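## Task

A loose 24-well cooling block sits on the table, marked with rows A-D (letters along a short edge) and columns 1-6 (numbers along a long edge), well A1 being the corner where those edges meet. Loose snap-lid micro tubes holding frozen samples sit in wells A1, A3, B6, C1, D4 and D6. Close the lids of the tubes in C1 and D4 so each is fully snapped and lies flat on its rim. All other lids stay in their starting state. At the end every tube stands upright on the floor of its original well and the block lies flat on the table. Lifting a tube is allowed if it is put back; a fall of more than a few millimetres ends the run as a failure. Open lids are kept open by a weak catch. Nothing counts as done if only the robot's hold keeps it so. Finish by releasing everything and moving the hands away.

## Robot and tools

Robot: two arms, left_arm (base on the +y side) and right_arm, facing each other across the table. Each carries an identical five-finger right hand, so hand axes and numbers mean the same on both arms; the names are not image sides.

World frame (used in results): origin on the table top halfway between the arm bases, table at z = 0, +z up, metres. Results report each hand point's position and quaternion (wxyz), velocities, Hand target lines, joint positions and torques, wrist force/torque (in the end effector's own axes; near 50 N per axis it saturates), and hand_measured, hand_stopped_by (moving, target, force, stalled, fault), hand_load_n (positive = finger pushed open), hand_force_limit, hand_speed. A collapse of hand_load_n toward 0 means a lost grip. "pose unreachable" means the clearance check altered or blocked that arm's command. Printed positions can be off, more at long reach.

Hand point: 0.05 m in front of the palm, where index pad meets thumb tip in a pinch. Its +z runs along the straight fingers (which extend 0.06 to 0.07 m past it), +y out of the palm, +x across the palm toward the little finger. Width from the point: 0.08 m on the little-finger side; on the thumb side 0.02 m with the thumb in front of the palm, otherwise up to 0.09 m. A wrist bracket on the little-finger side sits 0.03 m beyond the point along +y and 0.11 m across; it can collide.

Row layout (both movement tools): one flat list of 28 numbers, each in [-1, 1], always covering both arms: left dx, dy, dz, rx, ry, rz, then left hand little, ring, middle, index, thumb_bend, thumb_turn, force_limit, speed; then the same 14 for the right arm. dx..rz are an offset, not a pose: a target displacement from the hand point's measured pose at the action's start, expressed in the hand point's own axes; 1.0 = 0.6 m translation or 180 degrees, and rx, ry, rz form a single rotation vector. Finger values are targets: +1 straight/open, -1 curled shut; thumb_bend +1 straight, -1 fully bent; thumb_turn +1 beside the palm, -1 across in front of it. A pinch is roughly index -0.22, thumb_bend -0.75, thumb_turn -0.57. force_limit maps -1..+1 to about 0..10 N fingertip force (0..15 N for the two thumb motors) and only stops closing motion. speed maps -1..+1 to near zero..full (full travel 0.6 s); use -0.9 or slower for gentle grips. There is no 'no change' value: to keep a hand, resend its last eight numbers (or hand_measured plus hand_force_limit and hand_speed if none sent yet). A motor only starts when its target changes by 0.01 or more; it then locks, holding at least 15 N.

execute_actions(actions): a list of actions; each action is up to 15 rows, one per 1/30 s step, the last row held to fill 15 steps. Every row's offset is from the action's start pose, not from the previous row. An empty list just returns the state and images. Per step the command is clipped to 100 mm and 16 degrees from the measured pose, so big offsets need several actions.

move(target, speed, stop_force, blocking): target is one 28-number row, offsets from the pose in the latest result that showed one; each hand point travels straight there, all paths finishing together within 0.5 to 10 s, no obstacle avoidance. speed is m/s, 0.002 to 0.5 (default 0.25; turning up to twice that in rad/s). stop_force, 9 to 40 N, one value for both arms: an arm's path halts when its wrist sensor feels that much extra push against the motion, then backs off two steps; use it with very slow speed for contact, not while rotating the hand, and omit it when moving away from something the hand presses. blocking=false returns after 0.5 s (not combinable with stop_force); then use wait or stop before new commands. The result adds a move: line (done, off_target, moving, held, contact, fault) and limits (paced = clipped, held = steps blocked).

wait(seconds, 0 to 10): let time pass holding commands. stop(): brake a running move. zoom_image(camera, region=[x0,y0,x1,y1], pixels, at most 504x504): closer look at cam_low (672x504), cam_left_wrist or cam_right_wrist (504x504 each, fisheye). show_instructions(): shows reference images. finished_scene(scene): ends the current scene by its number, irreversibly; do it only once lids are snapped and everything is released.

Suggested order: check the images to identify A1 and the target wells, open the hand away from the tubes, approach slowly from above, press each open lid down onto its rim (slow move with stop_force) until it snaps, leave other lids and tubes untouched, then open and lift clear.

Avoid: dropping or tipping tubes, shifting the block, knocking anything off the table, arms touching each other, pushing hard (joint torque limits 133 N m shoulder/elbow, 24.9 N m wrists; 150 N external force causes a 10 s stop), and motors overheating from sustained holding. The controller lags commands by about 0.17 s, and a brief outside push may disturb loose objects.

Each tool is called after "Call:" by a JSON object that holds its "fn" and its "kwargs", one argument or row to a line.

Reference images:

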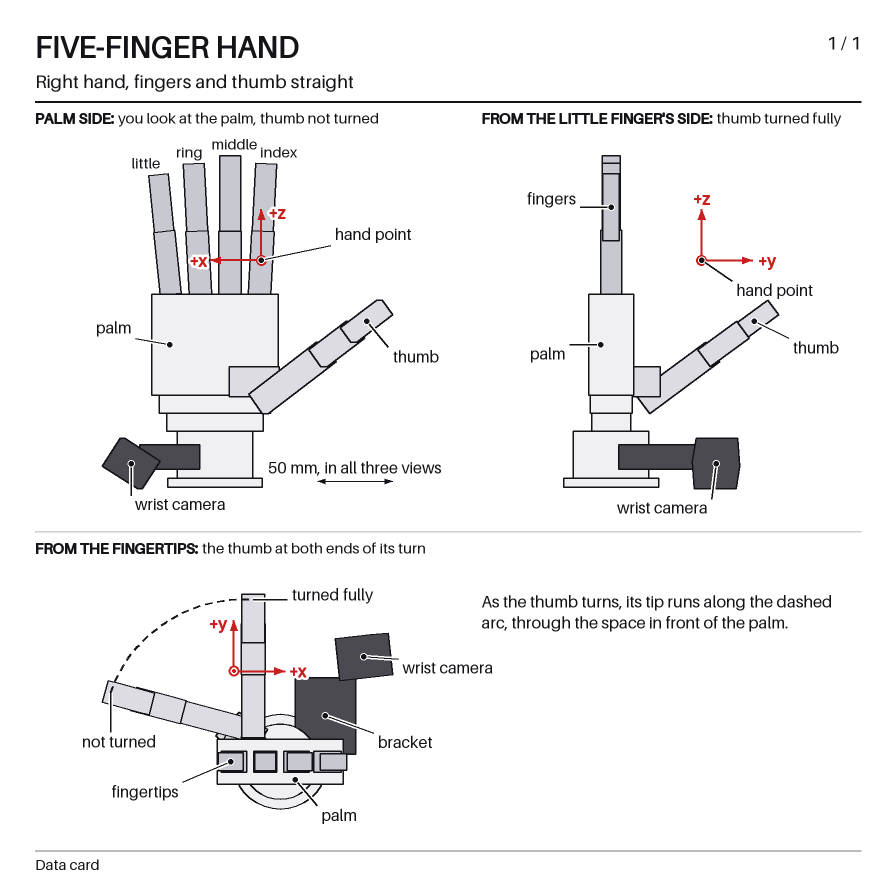

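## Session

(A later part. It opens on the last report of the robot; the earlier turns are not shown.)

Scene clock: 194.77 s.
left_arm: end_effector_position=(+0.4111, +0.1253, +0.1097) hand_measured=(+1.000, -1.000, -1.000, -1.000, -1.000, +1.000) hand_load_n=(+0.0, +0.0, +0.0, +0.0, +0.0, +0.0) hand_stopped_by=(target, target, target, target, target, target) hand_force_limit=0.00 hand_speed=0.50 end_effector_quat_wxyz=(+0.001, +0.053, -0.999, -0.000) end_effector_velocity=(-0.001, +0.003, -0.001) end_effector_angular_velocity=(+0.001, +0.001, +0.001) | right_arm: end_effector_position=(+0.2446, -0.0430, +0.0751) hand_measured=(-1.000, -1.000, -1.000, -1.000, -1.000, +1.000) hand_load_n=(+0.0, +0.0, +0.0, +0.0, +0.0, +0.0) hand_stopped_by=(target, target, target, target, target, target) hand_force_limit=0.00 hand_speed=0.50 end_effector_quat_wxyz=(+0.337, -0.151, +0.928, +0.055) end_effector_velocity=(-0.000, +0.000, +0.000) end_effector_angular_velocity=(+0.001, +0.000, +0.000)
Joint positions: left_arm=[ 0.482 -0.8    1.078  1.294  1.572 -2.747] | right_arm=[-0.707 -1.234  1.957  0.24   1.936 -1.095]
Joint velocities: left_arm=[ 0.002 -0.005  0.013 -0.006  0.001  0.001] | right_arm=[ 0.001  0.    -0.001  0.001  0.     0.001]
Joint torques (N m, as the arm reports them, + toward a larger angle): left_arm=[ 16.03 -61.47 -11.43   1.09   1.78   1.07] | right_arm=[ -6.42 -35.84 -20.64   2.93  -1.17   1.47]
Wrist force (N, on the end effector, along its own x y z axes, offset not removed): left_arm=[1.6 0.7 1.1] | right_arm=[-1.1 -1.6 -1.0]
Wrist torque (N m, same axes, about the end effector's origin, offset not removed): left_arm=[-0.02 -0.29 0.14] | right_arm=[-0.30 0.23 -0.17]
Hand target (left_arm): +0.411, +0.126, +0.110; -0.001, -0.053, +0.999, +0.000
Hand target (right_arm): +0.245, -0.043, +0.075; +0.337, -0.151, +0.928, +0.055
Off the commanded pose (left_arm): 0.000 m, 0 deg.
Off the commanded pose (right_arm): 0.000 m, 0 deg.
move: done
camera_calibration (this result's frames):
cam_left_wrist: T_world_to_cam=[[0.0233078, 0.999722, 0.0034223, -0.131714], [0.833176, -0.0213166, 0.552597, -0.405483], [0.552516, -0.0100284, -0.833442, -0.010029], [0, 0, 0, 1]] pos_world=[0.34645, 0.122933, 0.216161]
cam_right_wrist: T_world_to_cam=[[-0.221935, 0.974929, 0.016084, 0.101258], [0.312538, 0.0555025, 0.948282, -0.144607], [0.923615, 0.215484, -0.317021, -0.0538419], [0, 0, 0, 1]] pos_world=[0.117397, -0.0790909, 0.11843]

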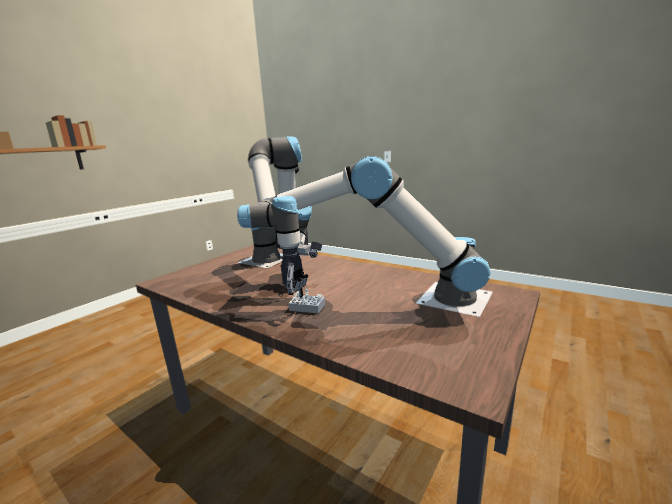

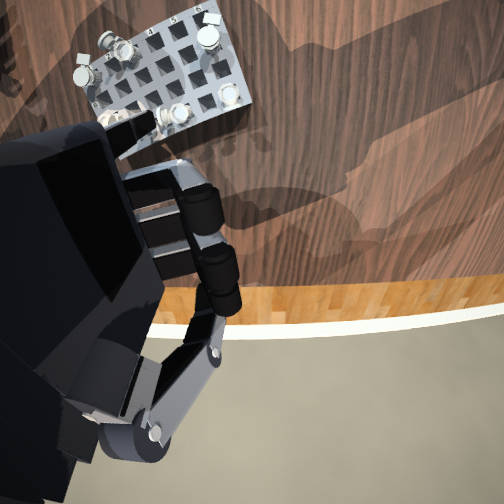

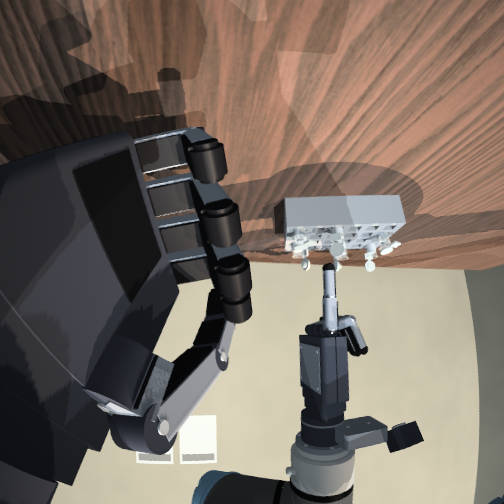

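Call:
{"fn": "move", "kwargs": {
  "target": [0,0.0167,0,0,0,0,1,-1,-1,-1,-1,1,0,0.5, 0,0,0,0,0,0,-1,-1,-1,-1,-1,1,0,0.5],
  "speed": 0.008
}}

Call:
{"fn": "zoom_image", "kwargs": {
  "camera": "cam_right_wrist",
  "region": [300, 225, 370, 295]
}}

Call:
{"fn": "zoom_image", "kwargs": {
  "camera": "cam_left_wrist",
  "region": [120, 80, 200, 160]
}}

Scene clock: 200.23 s.
left_arm: end_effector_position=(+0.4101, +0.1350, +0.1097) hand_measured=(+1.000, -1.000, -1.000, -1.000, -1.000, +1.000) hand_load_n=(+0.0, +0.0, +0.0, +0.0, +0.0, +0.0) hand_stopped_by=(target, target, target, target, target, target) hand_force_limit=0.00 hand_speed=0.50 end_effector_quat_wxyz=(+0.001, +0.053, -0.999, -0.000) end_effector_velocity=(-0.001, +0.003, -0.000) end_effector_angular_velocity=(+0.001, +0.002, +0.000) | right_arm: end_effector_position=(+0.2446, -0.0430, +0.0751) hand_measured=(-1.000, -1.000, -1.000, -1.000, -1.000, +1.000) hand_load_n=(+0.0, +0.0, +0.0, +0.0, +0.0, +0.0) hand_stopped_by=(target, target, target, target, target, target) hand_force_limit=0.00 hand_speed=0.50 end_effector_quat_wxyz=(+0.337, -0.151, +0.928, +0.055) end_effector_velocity=(-0.000, -0.001, -0.001) end_effector_angular_velocity=(-0.001, +0.001, -0.001)
Joint positions: left_arm=[ 0.488 -0.82   1.114  1.278  1.572 -2.74 ] | right_arm=[-0.707 -1.234  1.957  0.24   1.936 -1.095]
Joint velocities: left_arm=[ 0.001 -0.005  0.009 -0.002  0.001  0.001] | right_arm=[-0.     0.001  0.001 -0.     0.     0.   ]
Joint torques (N m, as the arm reports them, + toward a larger angle): left_arm=[ 17.09 -60.65 -10.11   1.03   0.15   1.43] | right_arm=[  6.73 -26.6  -11.98  -0.98   0.54   0.04]
Wrist force (N, on the end effector, along its own x y z axes, offset not removed): left_arm=[0.5 -2.2 1.1] | right_arm=[-2.6 -2.2 -0.9]
Wrist torque (N m, same axes, about the end effector's origin, offset not removed): left_arm=[-0.39 -0.03 -0.10] | right_arm=[-0.42 0.51 -0.30]
Hand target (left_arm): +0.410, +0.135, +0.110; -0.001, -0.053, +0.999, +0.000
Hand target (right_arm): +0.245, -0.043, +0.075; +0.337, -0.151, +0.928, +0.055
Off the commanded pose (left_arm): 0.000 m, 0 deg.
Off the commanded pose (right_arm): 0.000 m, 0 deg.
move: done
camera_calibration (this result's frames):
cam_left_wrist: T_world_to_cam=[[0.0232994, 0.999723, 0.00344564, -0.141405], [0.833187, -0.0213227, 0.55258, -0.40443], [0.5525, -0.0100039, -0.833453, -0.00936261], [0, 0, 0, 1]] pos_world=[0.345433, 0.132649, 0.216164]
cam_right_wrist: T_world_to_cam=[[-0.221907, 0.974935, 0.0161197, 0.101249], [0.312583, 0.0554687, 0.94827, -0.144641], [0.923607, 0.215466, -0.317057, -0.05384], [0, 0, 0, 1]] pos_world=[0.117407, -0.0790877, 0.118456]

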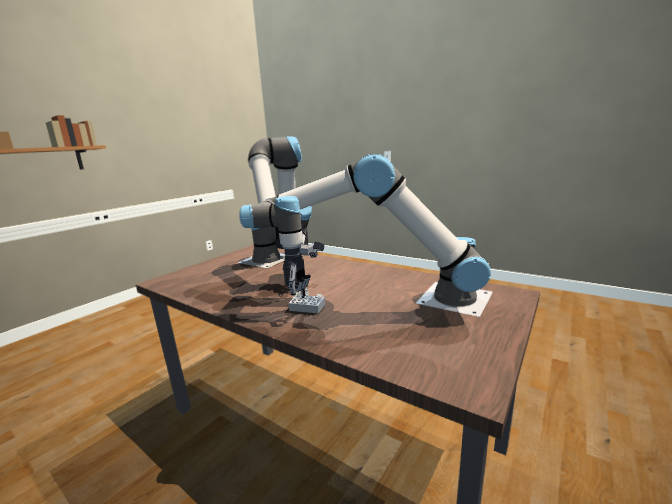

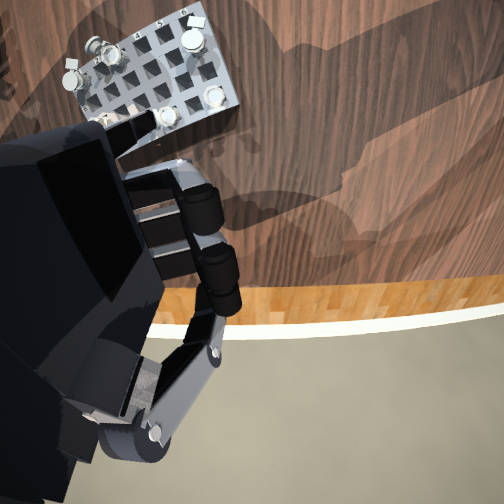

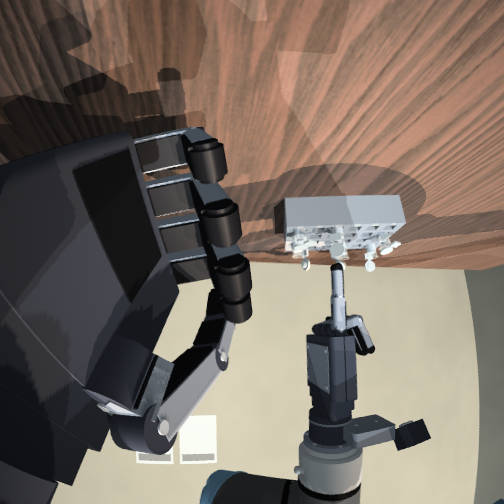

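Region (300, 225, 370, 295) of cam_right_wrist's 504x504 image, scaled by 7.200, with more detail than that image has.

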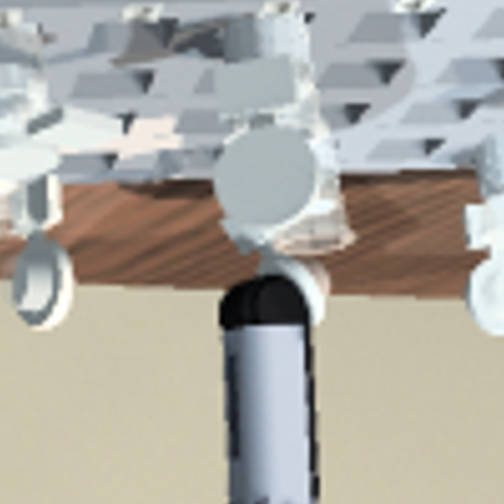

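Region (120, 80, 200, 160) of cam_left_wrist's 504x504 image, scaled by 6.300, with more detail than that image has.

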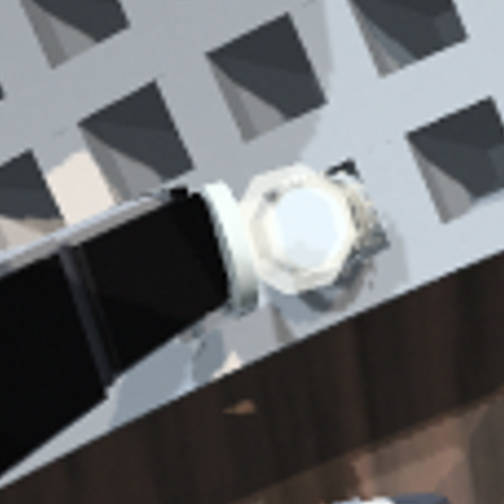

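Call:
{"fn": "move", "kwargs": {
  "target": [0,0.0183,0,0,0,0,1,-1,-1,-1,-1,1,0,0.5, 0,0,0,0,0,0,-1,-1,-1,-1,-1,1,0,0.5],
  "speed": 0.01
}}

Call:
{"fn": "zoom_image", "kwargs": {
  "camera": "cam_right_wrist",
  "region": [310, 225, 380, 295]
}}

Call:
{"fn": "zoom_image", "kwargs": {
  "camera": "cam_left_wrist",
  "region": [120, 80, 200, 160]
}}

Scene clock: 204.97 s.
left_arm: end_effector_position=(+0.4090, +0.1456, +0.1097) hand_measured=(+1.000, -1.000, -1.000, -1.000, -1.000, +1.000) hand_load_n=(+0.0, +0.0, +0.0, +0.0, +0.0, +0.0) hand_stopped_by=(target, target, target, target, target, target) hand_force_limit=0.00 hand_speed=0.50 end_effector_quat_wxyz=(+0.001, +0.053, -0.999, -0.000) end_effector_velocity=(+0.000, +0.002, +0.001) end_effector_angular_velocity=(-0.001, -0.002, +0.001) | right_arm: end_effector_position=(+0.2446, -0.0430, +0.0751) hand_measured=(-1.000, -1.000, -1.000, -1.000, -1.000, +1.000) hand_load_n=(+0.0, +0.0, +0.0, +0.0, +0.0, +0.0) hand_stopped_by=(target, target, target, target, target, target) hand_force_limit=0.00 hand_speed=0.50 end_effector_quat_wxyz=(+0.337, -0.151, +0.928, +0.055) end_effector_velocity=(-0.001, -0.000, -0.001) end_effector_angular_velocity=(-0.001, +0.001, +0.001)
Joint positions: left_arm=[ 0.496 -0.842  1.153  1.261  1.572 -2.733] | right_arm=[-0.707 -1.234  1.957  0.24   1.936 -1.095]
Joint velocities: left_arm=[ 0.002 -0.005  0.007 -0.004 -0.001  0.001] | right_arm=[ 0.001  0.001  0.001 -0.     0.    -0.   ]
Joint torques (N m, as the arm reports them, + toward a larger angle): left_arm=[ 13.71 -58.29 -10.63   1.15  -2.14   1.08] | right_arm=[  1.58 -29.2  -15.52   1.94   0.2   -0.26]
Wrist force (N, on the end effector, along its own x y z axes, offset not removed): left_arm=[0.7 -2.3 2.6] | right_arm=[-0.8 -0.8 -0.7]
Wrist torque (N m, same axes, about the end effector's origin, offset not removed): left_arm=[-0.60 -0.26 0.00] | right_arm=[-0.19 0.22 -0.17]
Hand target (left_arm): +0.409, +0.146, +0.110; -0.001, -0.053, +0.999, +0.000
Hand target (right_arm): +0.245, -0.043, +0.075; +0.337, -0.151, +0.928, +0.055
Off the commanded pose (left_arm): 0.000 m, 0 deg.
Off the commanded pose (right_arm): 0.000 m, 0 deg.
move: done
camera_calibration (this result's frames):
cam_left_wrist: T_world_to_cam=[[0.0232891, 0.999723, 0.00348446, -0.151995], [0.833193, -0.0213356, 0.552571, -0.403281], [0.552492, -0.00996567, -0.833458, -0.00863954], [0, 0, 0, 1]] pos_world=[0.344324, 0.143263, 0.216171]
cam_right_wrist: T_world_to_cam=[[-0.221935, 0.974929, 0.0160838, 0.101258], [0.312539, 0.0555027, 0.948282, -0.144607], [0.923615, 0.215484, -0.317021, -0.0538418], [0, 0, 0, 1]] pos_world=[0.117397, -0.0790908, 0.11843]

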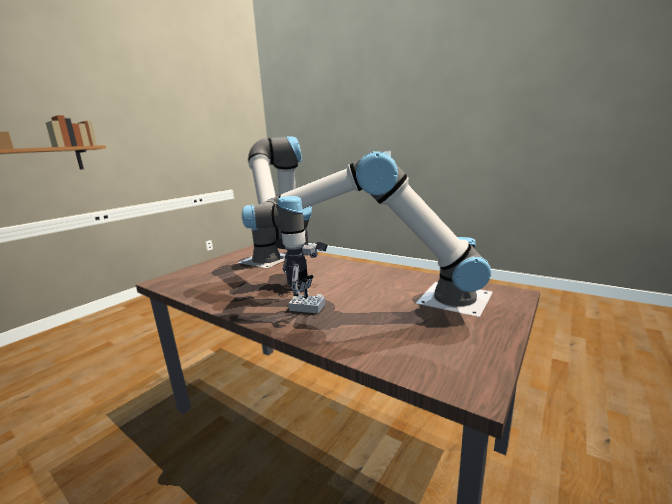

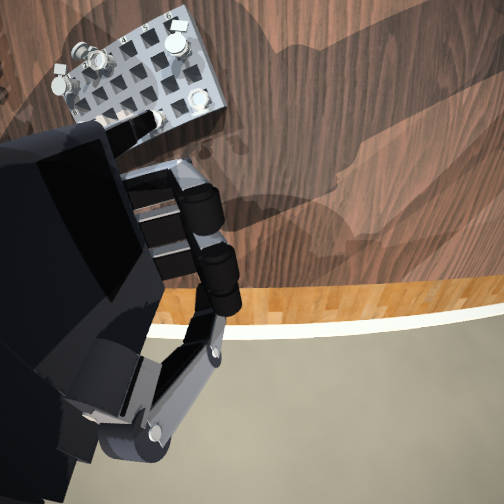

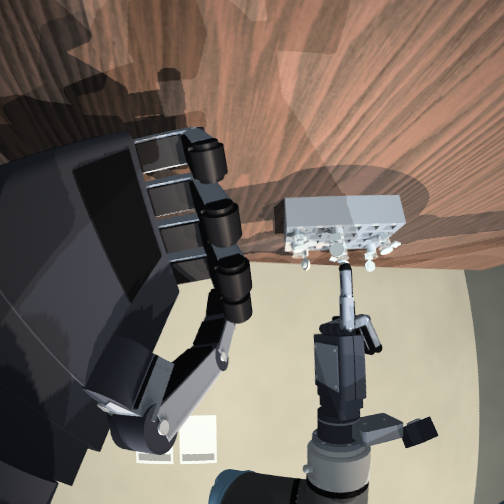

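Region (310, 225, 380, 295) of cam_right_wrist's 504x504 image, scaled by 7.200, with more detail than that image has.

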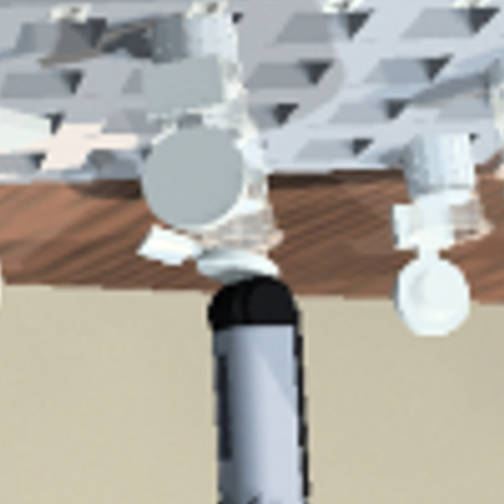

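Region (120, 80, 200, 160) of cam_left_wrist's 504x504 image, scaled by 6.300, with more detail than that image has.

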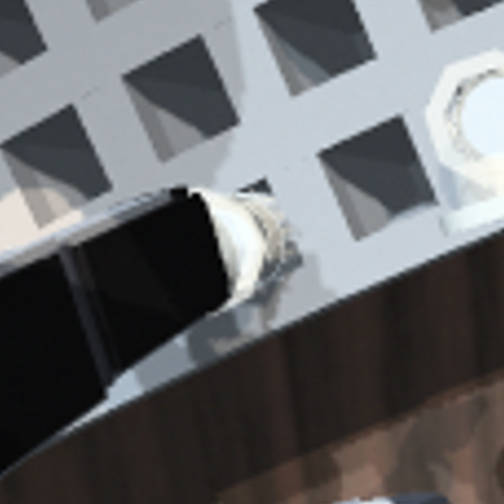

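Call:
{"fn": "move", "kwargs": {
  "target": [0,0,0.01,0,0,0,1,-1,-1,-1,-1,1,0,0.5, 0,0,0,0,0,0,-1,-1,-1,-1,-1,1,0,0.5],
  "speed": 0.003,
  "stop_force": 10
}}

Call:
{"fn": "zoom_image", "kwargs": {
  "camera": "cam_right_wrist",
  "region": [320, 235, 370, 285]
}}

Scene clock: 209.60 s.
left_arm: end_effector_position=(+0.4090, +0.1457, +0.1049) hand_measured=(+1.000, -1.000, -1.000, -1.000, -1.000, +1.000) hand_load_n=(-1.5, +0.0, +0.0, +0.0, +0.0, +0.0) hand_stopped_by=(target, target, target, target, target, target) hand_force_limit=0.00 hand_speed=0.50 end_effector_quat_wxyz=(+0.001, +0.053, -0.999, -0.000) end_effector_velocity=(+0.000, +0.000, +0.001) end_effector_angular_velocity=(+0.003, -0.001, -0.001) | right_arm: end_effector_position=(+0.2446, -0.0430, +0.0751) hand_measured=(-1.000, -1.000, -1.000, -1.000, -1.000, +1.000) hand_load_n=(+0.0, +0.0, +0.0, +0.0, +0.0, +0.0) hand_stopped_by=(target, target, target, target, target, target) hand_force_limit=0.00 hand_speed=0.50 end_effector_quat_wxyz=(+0.337, -0.151, +0.928, +0.055) end_effector_velocity=(+0.000, -0.000, +0.000) end_effector_angular_velocity=(-0.001, -0.001, -0.001)
Joint positions: left_arm=[ 0.496 -0.839  1.159  1.251  1.572 -2.732] | right_arm=[-0.707 -1.234  1.957  0.24   1.936 -1.095]
Joint velocities: left_arm=[-0.    -0.    -0.002  0.004 -0.002  0.001] | right_arm=[-0.    -0.     0.001 -0.     0.002  0.   ]
Joint torques (N m, as the arm reports them, + toward a larger angle): left_arm=[-14.53 -44.77 -20.14   2.35  -2.44  -1.95] | right_arm=[ -2.5  -24.57 -10.47  -0.97   0.92  -0.2 ]
Wrist force (N, on the end effector, along its own x y z axes, offset not removed): left_arm=[-0.2 0.2 -13.5] | right_arm=[-0.7 -1.4 1.0]
Wrist torque (N m, same axes, about the end effector's origin, offset not removed): left_arm=[0.55 0.83 0.11] | right_arm=[-0.31 0.10 -0.14]
Hand target (left_arm): +0.409, +0.146, +0.105; -0.001, -0.053, +0.999, +0.000
Hand target (right_arm): +0.245, -0.043, +0.075; +0.337, -0.151, +0.928, +0.055
Off the commanded pose (left_arm): 0.001 m, 0 deg.
Off the commanded pose (right_arm): 0.000 m, 0 deg.
move: contact (left_arm)
camera_calibration (this result's frames):
cam_left_wrist: T_world_to_cam=[[0.0232861, 0.999723, 0.00353126, -0.152056], [0.833207, -0.0213593, 0.552548, -0.400604], [0.55247, -0.00992442, -0.833474, -0.0126306], [0, 0, 0, 1]] pos_world=[0.344305, 0.143332, 0.211362]
cam_right_wrist: T_world_to_cam=[[-0.221907, 0.974934, 0.0161326, 0.101245], [0.312571, 0.0554535, 0.948274, -0.144642], [0.923611, 0.215471, -0.317042, -0.0538445], [0, 0, 0, 1]] pos_world=[0.117409, -0.0790848, 0.118456]

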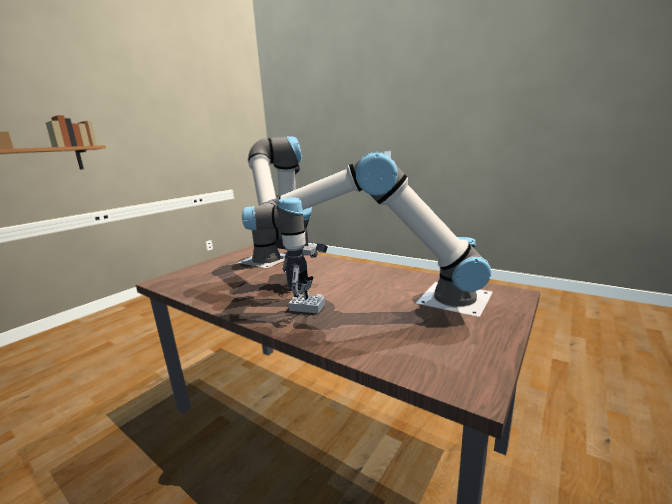

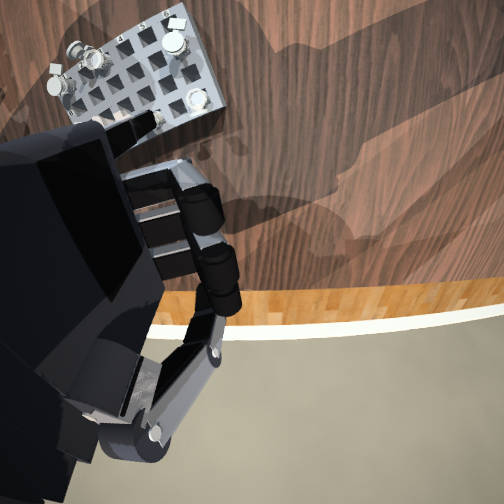

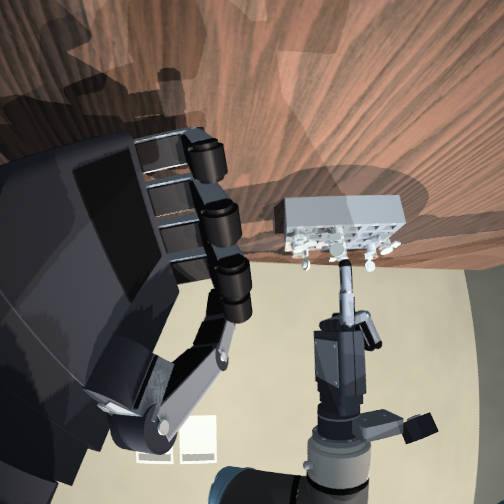

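Region (320, 235, 370, 285) of cam_right_wrist's 504x504 image, scaled by 10.080, with more detail than that image has.

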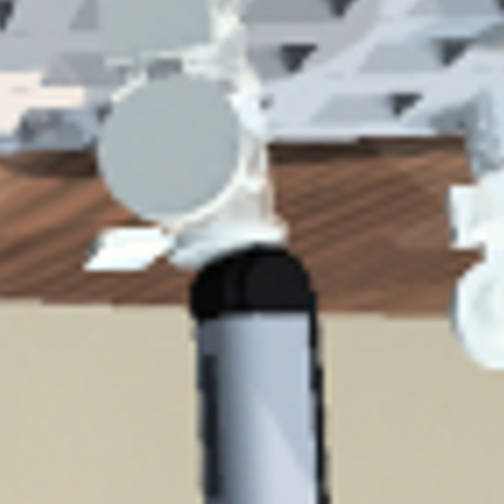

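Call:
{"fn": "move", "kwargs": {
  "target": [0,0,-0.03,0,0,0,1,-1,-1,-1,-1,1,0,0.5, 0,0,0,0,0,0,-1,-1,-1,-1,-1,1,0,0.5],
  "speed": 0.04
}}

Call:
{"fn": "zoom_image", "kwargs": {
  "camera": "cam_right_wrist",
  "region": [320, 235, 370, 285]
}}

Scene clock: 223.20 s.
left_arm: end_effector_position=(+0.4090, +0.1457, +0.1226) hand_measured=(+1.000, -1.000, -1.000, -1.000, -1.000, +1.000) hand_load_n=(+0.0, +0.0, +0.0, +0.0, +0.0, +0.0) hand_stopped_by=(target, target, target, target, target, target) hand_force_limit=0.00 hand_speed=0.50 end_effector_quat_wxyz=(+0.001, +0.052, -0.999, -0.000) end_effector_velocity=(-0.000, +0.000, +0.002) end_effector_angular_velocity=(+0.000, +0.001, +0.000) | right_arm: end_effector_position=(+0.2446, -0.0430, +0.0751) hand_measured=(-1.000, -1.000, -1.000, -1.000, -1.000, +1.000) hand_load_n=(+0.0, +0.0, +0.0, +0.0, +0.0, +0.0) hand_stopped_by=(target, target, target, target, target, target) hand_force_limit=0.00 hand_speed=0.50 end_effector_quat_wxyz=(+0.337, -0.151, +0.928, +0.055) end_effector_velocity=(-0.000, -0.001, -0.001) end_effector_angular_velocity=(-0.001, +0.001, -0.001)
Joint positions: left_arm=[ 0.496 -0.852  1.135  1.288  1.571 -2.732] | right_arm=[-0.707 -1.234  1.957  0.24   1.936 -1.095]
Joint velocities: left_arm=[ 0.    -0.001 -0.003  0.005  0.001 -0.   ] | right_arm=[-0.001  0.     0.002 -0.    -0.     0.   ]
Joint torques (N m, as the arm reports them, + toward a larger angle): left_arm=[ 11.36 -59.18 -27.65   4.72  -1.99   1.21] | right_arm=[  2.35 -28.21 -14.48   0.92   0.42  -0.45]
Wrist force (N, on the end effector, along its own x y z axes, offset not removed): left_arm=[-1.0 0.6 -0.6] | right_arm=[-1.6 -0.1 -0.3]
Wrist torque (N m, same axes, about the end effector's origin, offset not removed): left_arm=[-0.05 0.07 0.03] | right_arm=[-0.08 0.36 -0.13]
Hand target (left_arm): +0.409, +0.146, +0.123; -0.001, -0.053, +0.999, +0.000
Hand target (right_arm): +0.245, -0.043, +0.075; +0.337, -0.151, +0.928, +0.055
Off the commanded pose (left_arm): 0.000 m, 0 deg.
Off the commanded pose (right_arm): 0.000 m, 0 deg.
move: done
camera_calibration (this result's frames):
cam_left_wrist: T_world_to_cam=[[0.0233406, 0.999721, 0.00353327, -0.152137], [0.833189, -0.0214055, 0.552574, -0.410418], [0.552496, -0.00995354, -0.833456, 0.00215694], [0, 0, 0, 1]] pos_world=[0.344315, 0.14333, 0.229122]
cam_right_wrist: T_world_to_cam=[[-0.221935, 0.974929, 0.0160836, 0.101258], [0.312539, 0.0555031, 0.948282, -0.144607], [0.923615, 0.215484, -0.317021, -0.0538417], [0, 0, 0, 1]] pos_world=[0.117397, -0.0790909, 0.11843]

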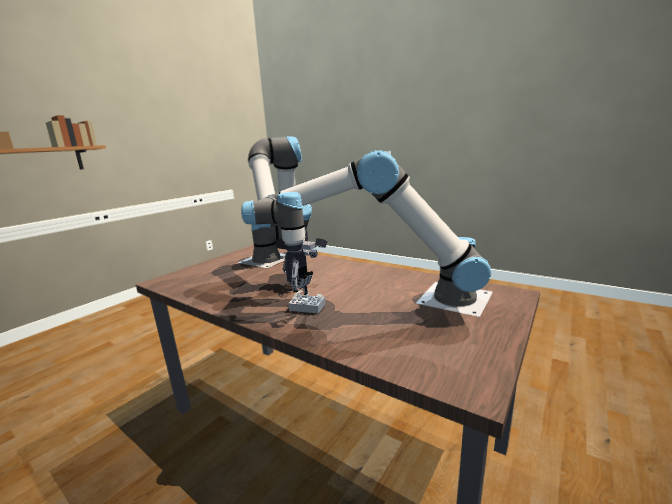

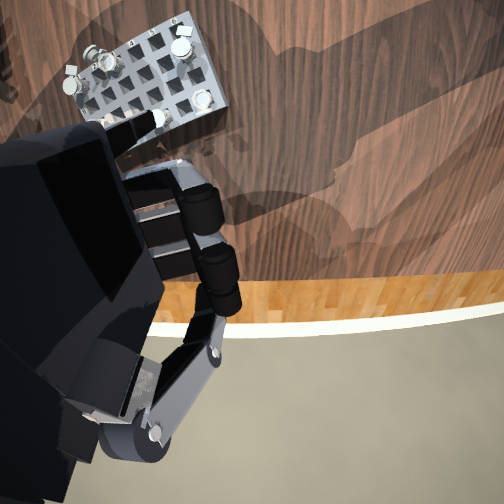

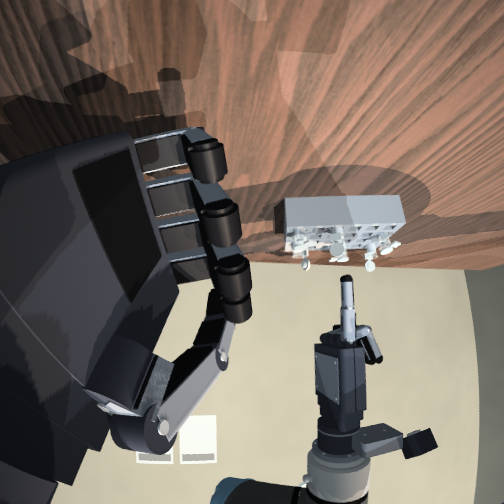

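Region (320, 235, 370, 285) of cam_right_wrist's 504x504 image, scaled by 10.080, with more detail than that image has.

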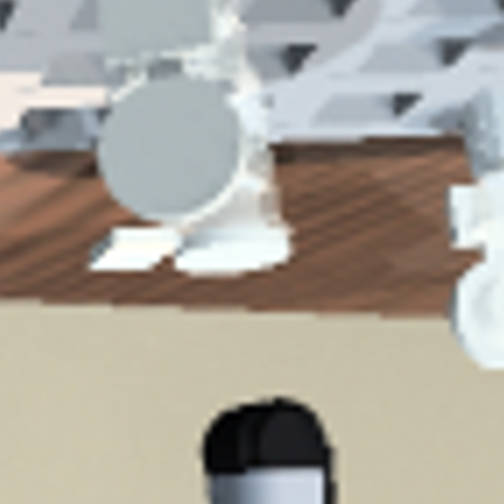

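Call:
{"fn": "move", "kwargs": {
  "target": [-0.0277,-0.0712,0,0,0,0,1,-1,-1,-1,-1,1,0,0.5, 0.0727,0.0317,-0.061,0,0,0,-1,-1,-1,-1,-1,1,0,0.5],
  "speed": 0.08
}}

Call:
{"fn": "zoom_image", "kwargs": {
  "camera": "cam_left_wrist",
  "region": [100, 40, 230, 170]
}}

Scene clock: 230.37 s.
left_arm: end_effector_position=(+0.4298, +0.1052, +0.1226) hand_measured=(+1.000, -1.000, -1.000, -1.000, -1.000, +1.000) hand_load_n=(+0.0, +0.0, +0.0, +0.0, +0.0, +0.0) hand_stopped_by=(target, target, target, target, target, target) hand_force_limit=0.00 hand_speed=0.50 end_effector_quat_wxyz=(+0.000, +0.052, -0.999, -0.000) end_effector_velocity=(+0.001, -0.003, +0.000) end_effector_angular_velocity=(-0.001, +0.002, -0.000) | right_arm: end_effector_position=(+0.1849, -0.0432, +0.0752) hand_measured=(-1.000, -1.000, -1.000, -1.000, -1.000, +1.000) hand_load_n=(+0.0, +0.0, +0.0, +0.0, +0.0, +0.0) hand_stopped_by=(target, target, target, target, target, target) hand_force_limit=0.00 hand_speed=0.50 end_effector_quat_wxyz=(+0.337, -0.152, +0.928, +0.055) end_effector_velocity=(-0.002, +0.000, +0.000) end_effector_angular_velocity=(+0.000, -0.001, -0.002)
Joint positions: left_arm=[ 0.493 -0.732  0.921  1.382  1.571 -2.735] | right_arm=[-0.564 -1.248  1.992  0.27   2.015 -0.965]
Joint velocities: left_arm=[-0.001  0.008 -0.014  0.007  0.002 -0.   ] | right_arm=[ 0.006  0.001 -0.001  0.003  0.005  0.008]
Joint torques (N m, as the arm reports them, + toward a larger angle): left_arm=[ -3.63 -45.51 -28.13   4.67   2.85  -2.04] | right_arm=[  6.9  -19.66  -7.91   3.01   1.83   1.33]
Wrist force (N, on the end effector, along its own x y z axes, offset not removed): left_arm=[-0.2 -1.6 1.5] | right_arm=[-0.1 -0.1 0.6]
Wrist torque (N m, same axes, about the end effector's origin, offset not removed): left_arm=[-0.31 -0.05 -0.16] | right_arm=[-0.09 -0.01 -0.12]
Hand target (left_arm): +0.430, +0.105, +0.123; -0.001, -0.052, +0.999, +0.000
Hand target (right_arm): +0.185, -0.043, +0.075; +0.337, -0.152, +0.928, +0.055
Off the commanded pose (left_arm): 0.000 m, 0 deg.
Off the commanded pose (right_arm): 0.000 m, 0 deg.
move: done
camera_calibration (this result's frames):
cam_left_wrist: T_world_to_cam=[[0.0234706, 0.999719, 0.00346736, -0.112178], [0.833054, -0.021475, 0.552774, -0.428578], [0.552693, -0.0100854, -0.833324, -0.0098904], [0, 0, 0, 1]] pos_world=[0.365128, 0.102843, 0.229054]
cam_right_wrist: T_world_to_cam=[[-0.222097, 0.974892, 0.0160667, 0.0882777], [0.312205, 0.0554958, 0.948392, -0.126062], [0.923689, 0.215652, -0.316692, 0.0013155], [0, 0, 0, 1]] pos_world=[0.0577482, -0.079349, 0.118554]

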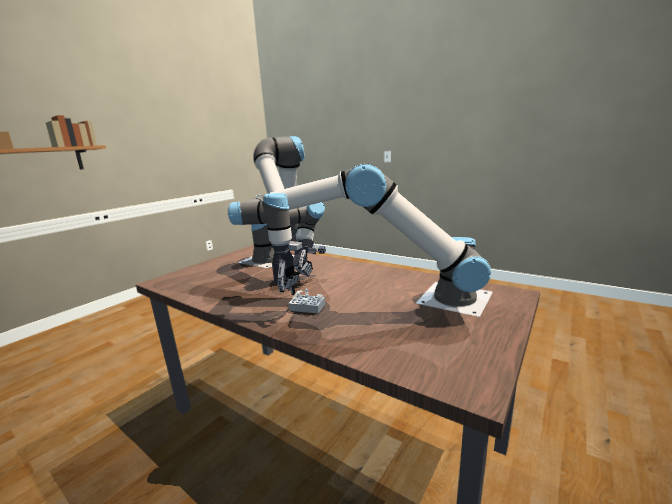

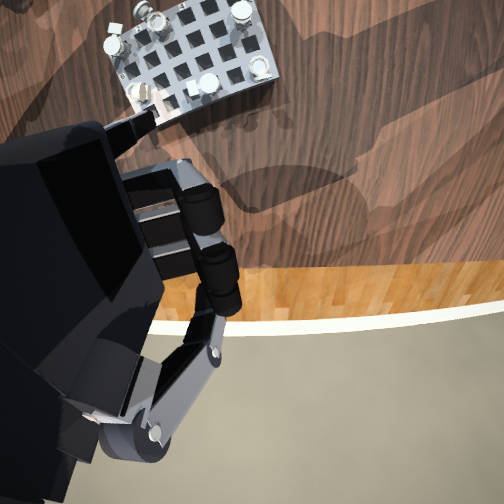

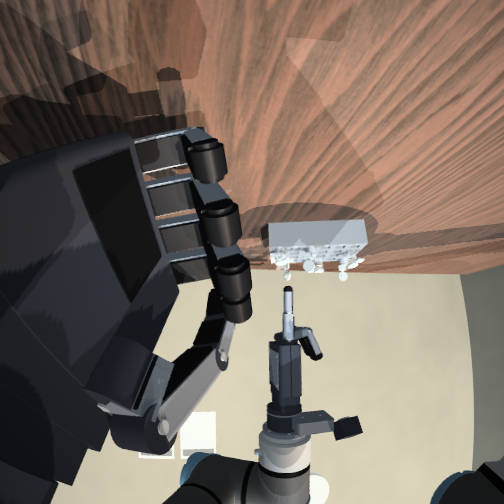

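Region (100, 40, 230, 170) of cam_left_wrist's 504x504 image, scaled by 3.877, with more detail than that image has.

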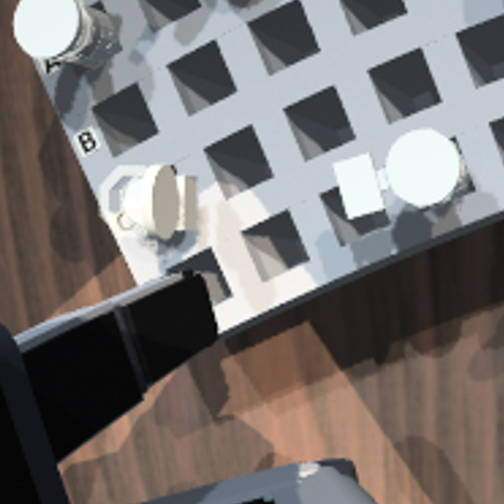

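Call:
{"fn": "zoom_image", "kwargs": {
  "camera": "cam_left_wrist",
  "region": [115, 70, 165, 120]
}}

Region (115, 70, 165, 120) of cam_left_wrist's 504x504 image, scaled by 10.080, with more detail than that image has.

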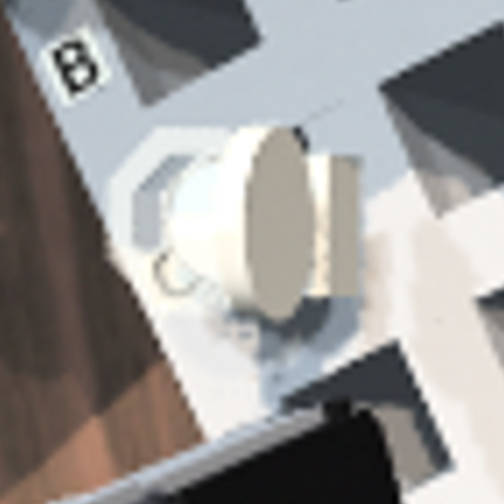

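Call:
{"fn": "move", "kwargs": {
  "target": [0.0057,-0.0247,0.0215,0,0,0.0861,1,-1,-1,-1,-1,1,0,0.5, 0,0,0,0,0,0,-1,-1,-1,-1,-1,1,0,0.5],
  "speed": 0.12
}}

Call:
{"fn": "zoom_image", "kwargs": {
  "camera": "cam_right_wrist",
  "region": [260, 240, 330, 310]
}}

Call:
{"fn": "zoom_image", "kwargs": {
  "camera": "cam_left_wrist",
  "region": [90, 60, 220, 190]
}}

Scene clock: 248.90 s.
left_arm: end_effector_position=(+0.4280, +0.0902, +0.1097) hand_measured=(+1.000, -1.000, -1.000, -1.000, -1.000, +1.000) hand_load_n=(+0.0, +0.0, +0.0, +0.0, +0.0, +0.0) hand_stopped_by=(target, target, target, target, target, target) hand_force_limit=0.00 hand_speed=0.50 end_effector_quat_wxyz=(-0.000, +0.082, +0.997, +0.000) end_effector_velocity=(+0.000, -0.001, -0.000) end_effector_angular_velocity=(-0.000, -0.001, -0.013) | right_arm: end_effector_position=(+0.1849, -0.0432, +0.0752) hand_measured=(-1.000, -1.000, -1.000, -1.000, -1.000, +1.000) hand_load_n=(+0.0, +0.0, +0.0, +0.0, +0.0, +0.0) hand_stopped_by=(target, target, target, target, target, target) hand_force_limit=0.00 hand_speed=0.50 end_effector_quat_wxyz=(+0.337, -0.152, +0.928, +0.055) end_effector_velocity=(+0.000, -0.000, +0.000) end_effector_angular_velocity=(+0.000, +0.001, +0.000)
Joint positions: left_arm=[ 0.462 -0.744  0.976  1.339  1.571 -2.497] | right_arm=[-0.564 -1.248  1.992  0.27   2.015 -0.965]
Joint velocities: left_arm=[-0.001 -0.001  0.003 -0.003 -0.     0.012] | right_arm=[-0.001 -0.     0.    -0.    -0.001 -0.   ]
Joint torques (N m, as the arm reports them, + toward a larger angle): left_arm=[-14.5  -62.45 -10.22   0.85  -0.13   1.54] | right_arm=[ -8.17 -35.06 -14.86  -0.85  -1.02  -1.52]
Wrist force (N, on the end effector, along its own x y z axes, offset not removed): left_arm=[-1.5 -2.2 -0.1] | right_arm=[-1.4 -1.1 -1.0]
Wrist torque (N m, same axes, about the end effector's origin, offset not removed): left_arm=[-0.19 0.11 -0.02] | right_arm=[-0.19 0.27 -0.13]
Hand target (left_arm): +0.428, +0.090, +0.110; -0.000, +0.083, +0.997, +0.000
Hand target (right_arm): +0.185, -0.043, +0.075; +0.337, -0.152, +0.928, +0.055
Off the commanded pose (left_arm): 0.000 m, 0 deg.
Off the commanded pose (right_arm): 0.000 m, 0 deg.
move: done
camera_calibration (this result's frames):
cam_left_wrist: T_world_to_cam=[[0.288345, 0.957521, 0.00331387, -0.2066], [0.79742, -0.242045, 0.552753, -0.38514], [0.530075, -0.156741, -0.833338, 0.00318851], [0, 0, 0, 1]] pos_world=[0.365, 0.105103, 0.216229]
cam_right_wrist: T_world_to_cam=[[-0.222097, 0.974892, 0.0160659, 0.0882774], [0.312206, 0.0554965, 0.948392, -0.126061], [0.923689, 0.215651, -0.316692, 0.00131693], [0, 0, 0, 1]] pos_world=[0.0577466, -0.079349, 0.118554]

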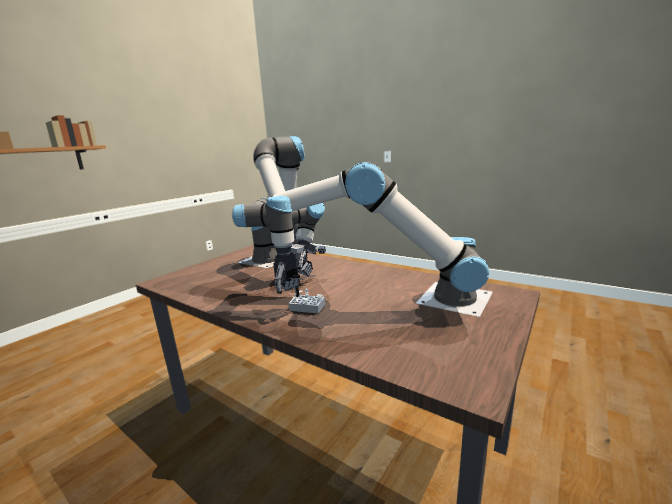

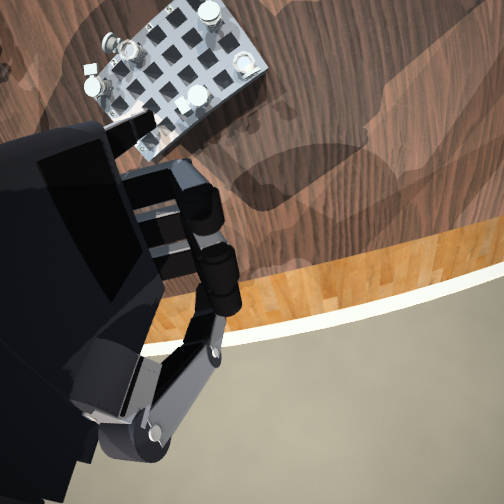

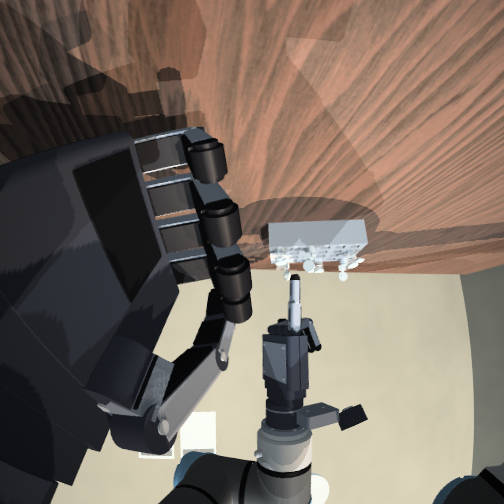

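Region (260, 240, 330, 310) of cam_right_wrist's 504x504 image, scaled by 7.200, with more detail than that image has.

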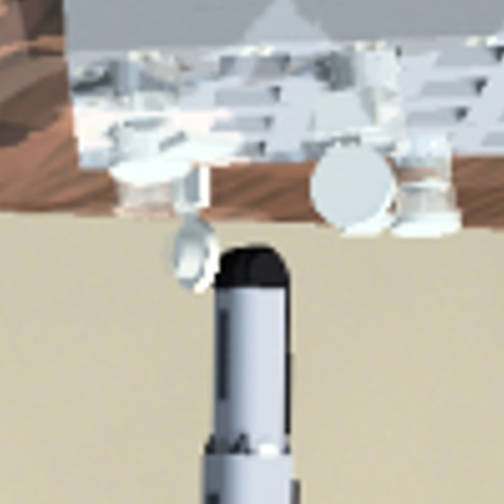

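Region (90, 60, 220, 190) of cam_left_wrist's 504x504 image, scaled by 3.877, with more detail than that image has.

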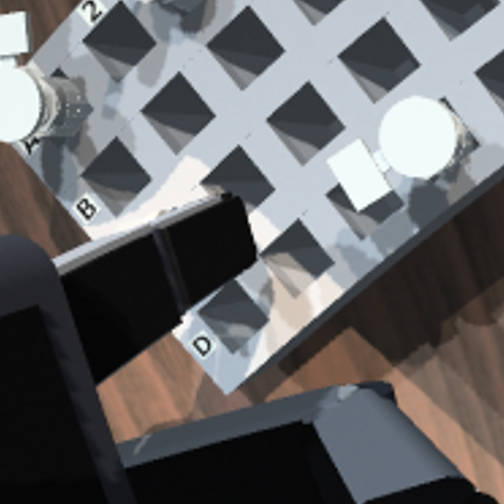

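Call:
{"fn": "move", "kwargs": {
  "target": [0,-0.0217,0.0008,0,0,0,1,-1,-1,-1,-1,1,0,0.5, 0,0,0,0,0,0,-1,-1,-1,-1,-1,1,0,0.5],
  "speed": 0.01
}}

Call:
{"fn": "zoom_image", "kwargs": {
  "camera": "cam_right_wrist",
  "region": [260, 240, 330, 310]
}}

Scene clock: 255.93 s.
left_arm: end_effector_position=(+0.4259, +0.0776, +0.1093) hand_measured=(+1.000, -1.000, -1.000, -1.000, -1.000, +1.000) hand_load_n=(-0.5, +0.0, +0.0, +0.0, +0.0, +0.0) hand_stopped_by=(target, target, target, target, target, target) hand_force_limit=0.00 hand_speed=0.50 end_effector_quat_wxyz=(-0.000, +0.082, +0.997, +0.000) end_effector_velocity=(-0.001, -0.002, -0.000) end_effector_angular_velocity=(+0.003, +0.002, +0.000) | right_arm: end_effector_position=(+0.1849, -0.0432, +0.0752) hand_measured=(-1.000, -1.000, -1.000, -1.000, -1.000, +1.000) hand_load_n=(+0.0, +0.0, +0.0, +0.0, +0.0, +0.0) hand_stopped_by=(target, target, target, target, target, target) hand_force_limit=0.00 hand_speed=0.50 end_effector_quat_wxyz=(+0.337, -0.152, +0.928, +0.055) end_effector_velocity=(+0.000, +0.000, -0.000) end_effector_angular_velocity=(+0.000, +0.000, +0.000)
Joint positions: left_arm=[ 0.449 -0.72   0.933  1.358  1.571 -2.51 ] | right_arm=[-0.564 -1.248  1.992  0.27   2.015 -0.965]
Joint velocities: left_arm=[-0.003  0.005 -0.008  0.007  0.001 -0.003] | right_arm=[-0.     0.    -0.     0.    -0.001 -0.   ]
Joint torques (N m, as the arm reports them, + toward a larger angle): left_arm=[-13.85 -43.91 -30.05   4.19  -2.4   -1.85] | right_arm=[ -7.06 -34.22 -14.75  -0.79  -0.88  -1.3 ]
Wrist force (N, on the end effector, along its own x y z axes, offset not removed): left_arm=[-2.3 -2.3 2.2] | right_arm=[-0.7 -1.2 -0.6]
Wrist torque (N m, same axes, about the end effector's origin, offset not removed): left_arm=[-0.70 0.33 -0.18] | right_arm=[-0.30 0.18 -0.15]
Hand target (left_arm): +0.426, +0.077, +0.109; -0.000, +0.082, +0.997, +0.000
Hand target (right_arm): +0.185, -0.043, +0.075; +0.337, -0.152, +0.928, +0.055
Off the commanded pose (left_arm): 0.000 m, 0 deg.
Off the commanded pose (right_arm): 0.000 m, 0 deg.
move: done
camera_calibration (this result's frames):
cam_left_wrist: T_world_to_cam=[[0.288392, 0.957507, 0.0032576, -0.194002], [0.797411, -0.242053, 0.552762, -0.386235], [0.530062, -0.156814, -0.833333, 0.00194763], [0, 0, 0, 1]] pos_world=[0.362904, 0.092574, 0.215751]
cam_right_wrist: T_world_to_cam=[[-0.222098, 0.974892, 0.0160668, 0.0882777], [0.312205, 0.0554956, 0.948392, -0.126062], [0.923689, 0.215652, -0.316692, 0.00131543], [0, 0, 0, 1]] pos_world=[0.0577483, -0.079349, 0.118554]

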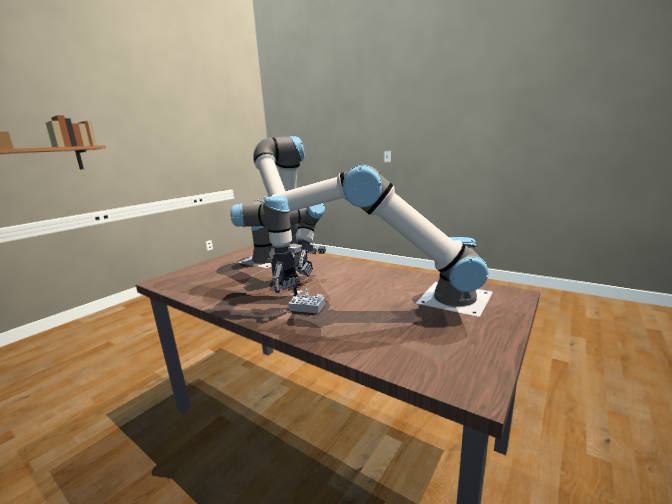

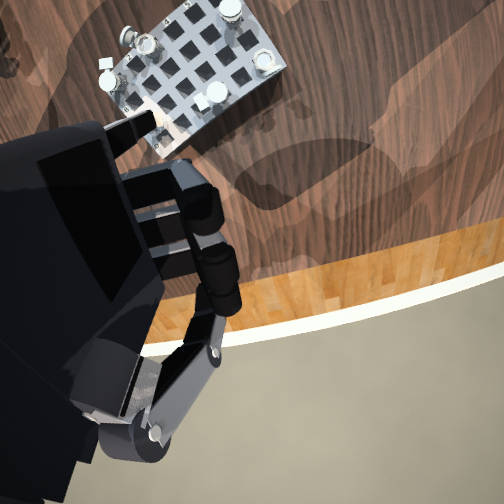

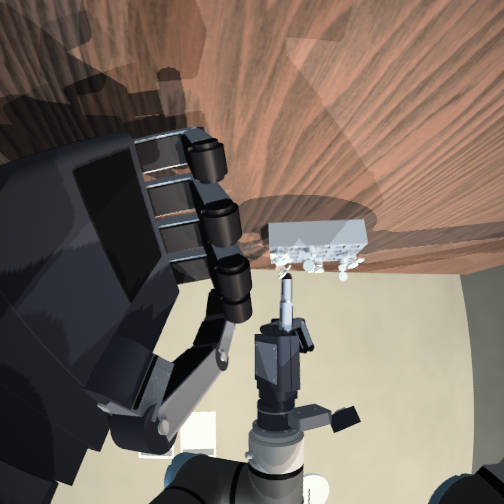

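Region (260, 240, 330, 310) of cam_right_wrist's 504x504 image, scaled by 7.200, with more detail than that image has.

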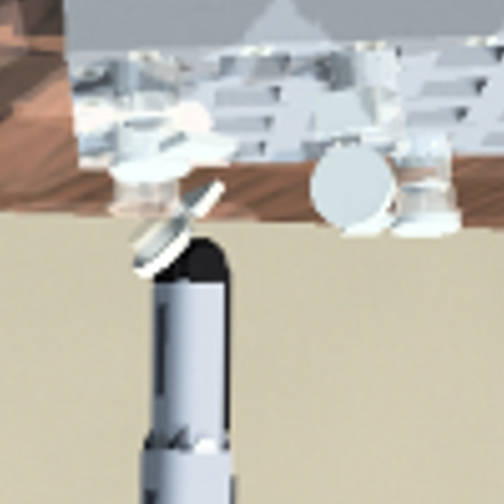

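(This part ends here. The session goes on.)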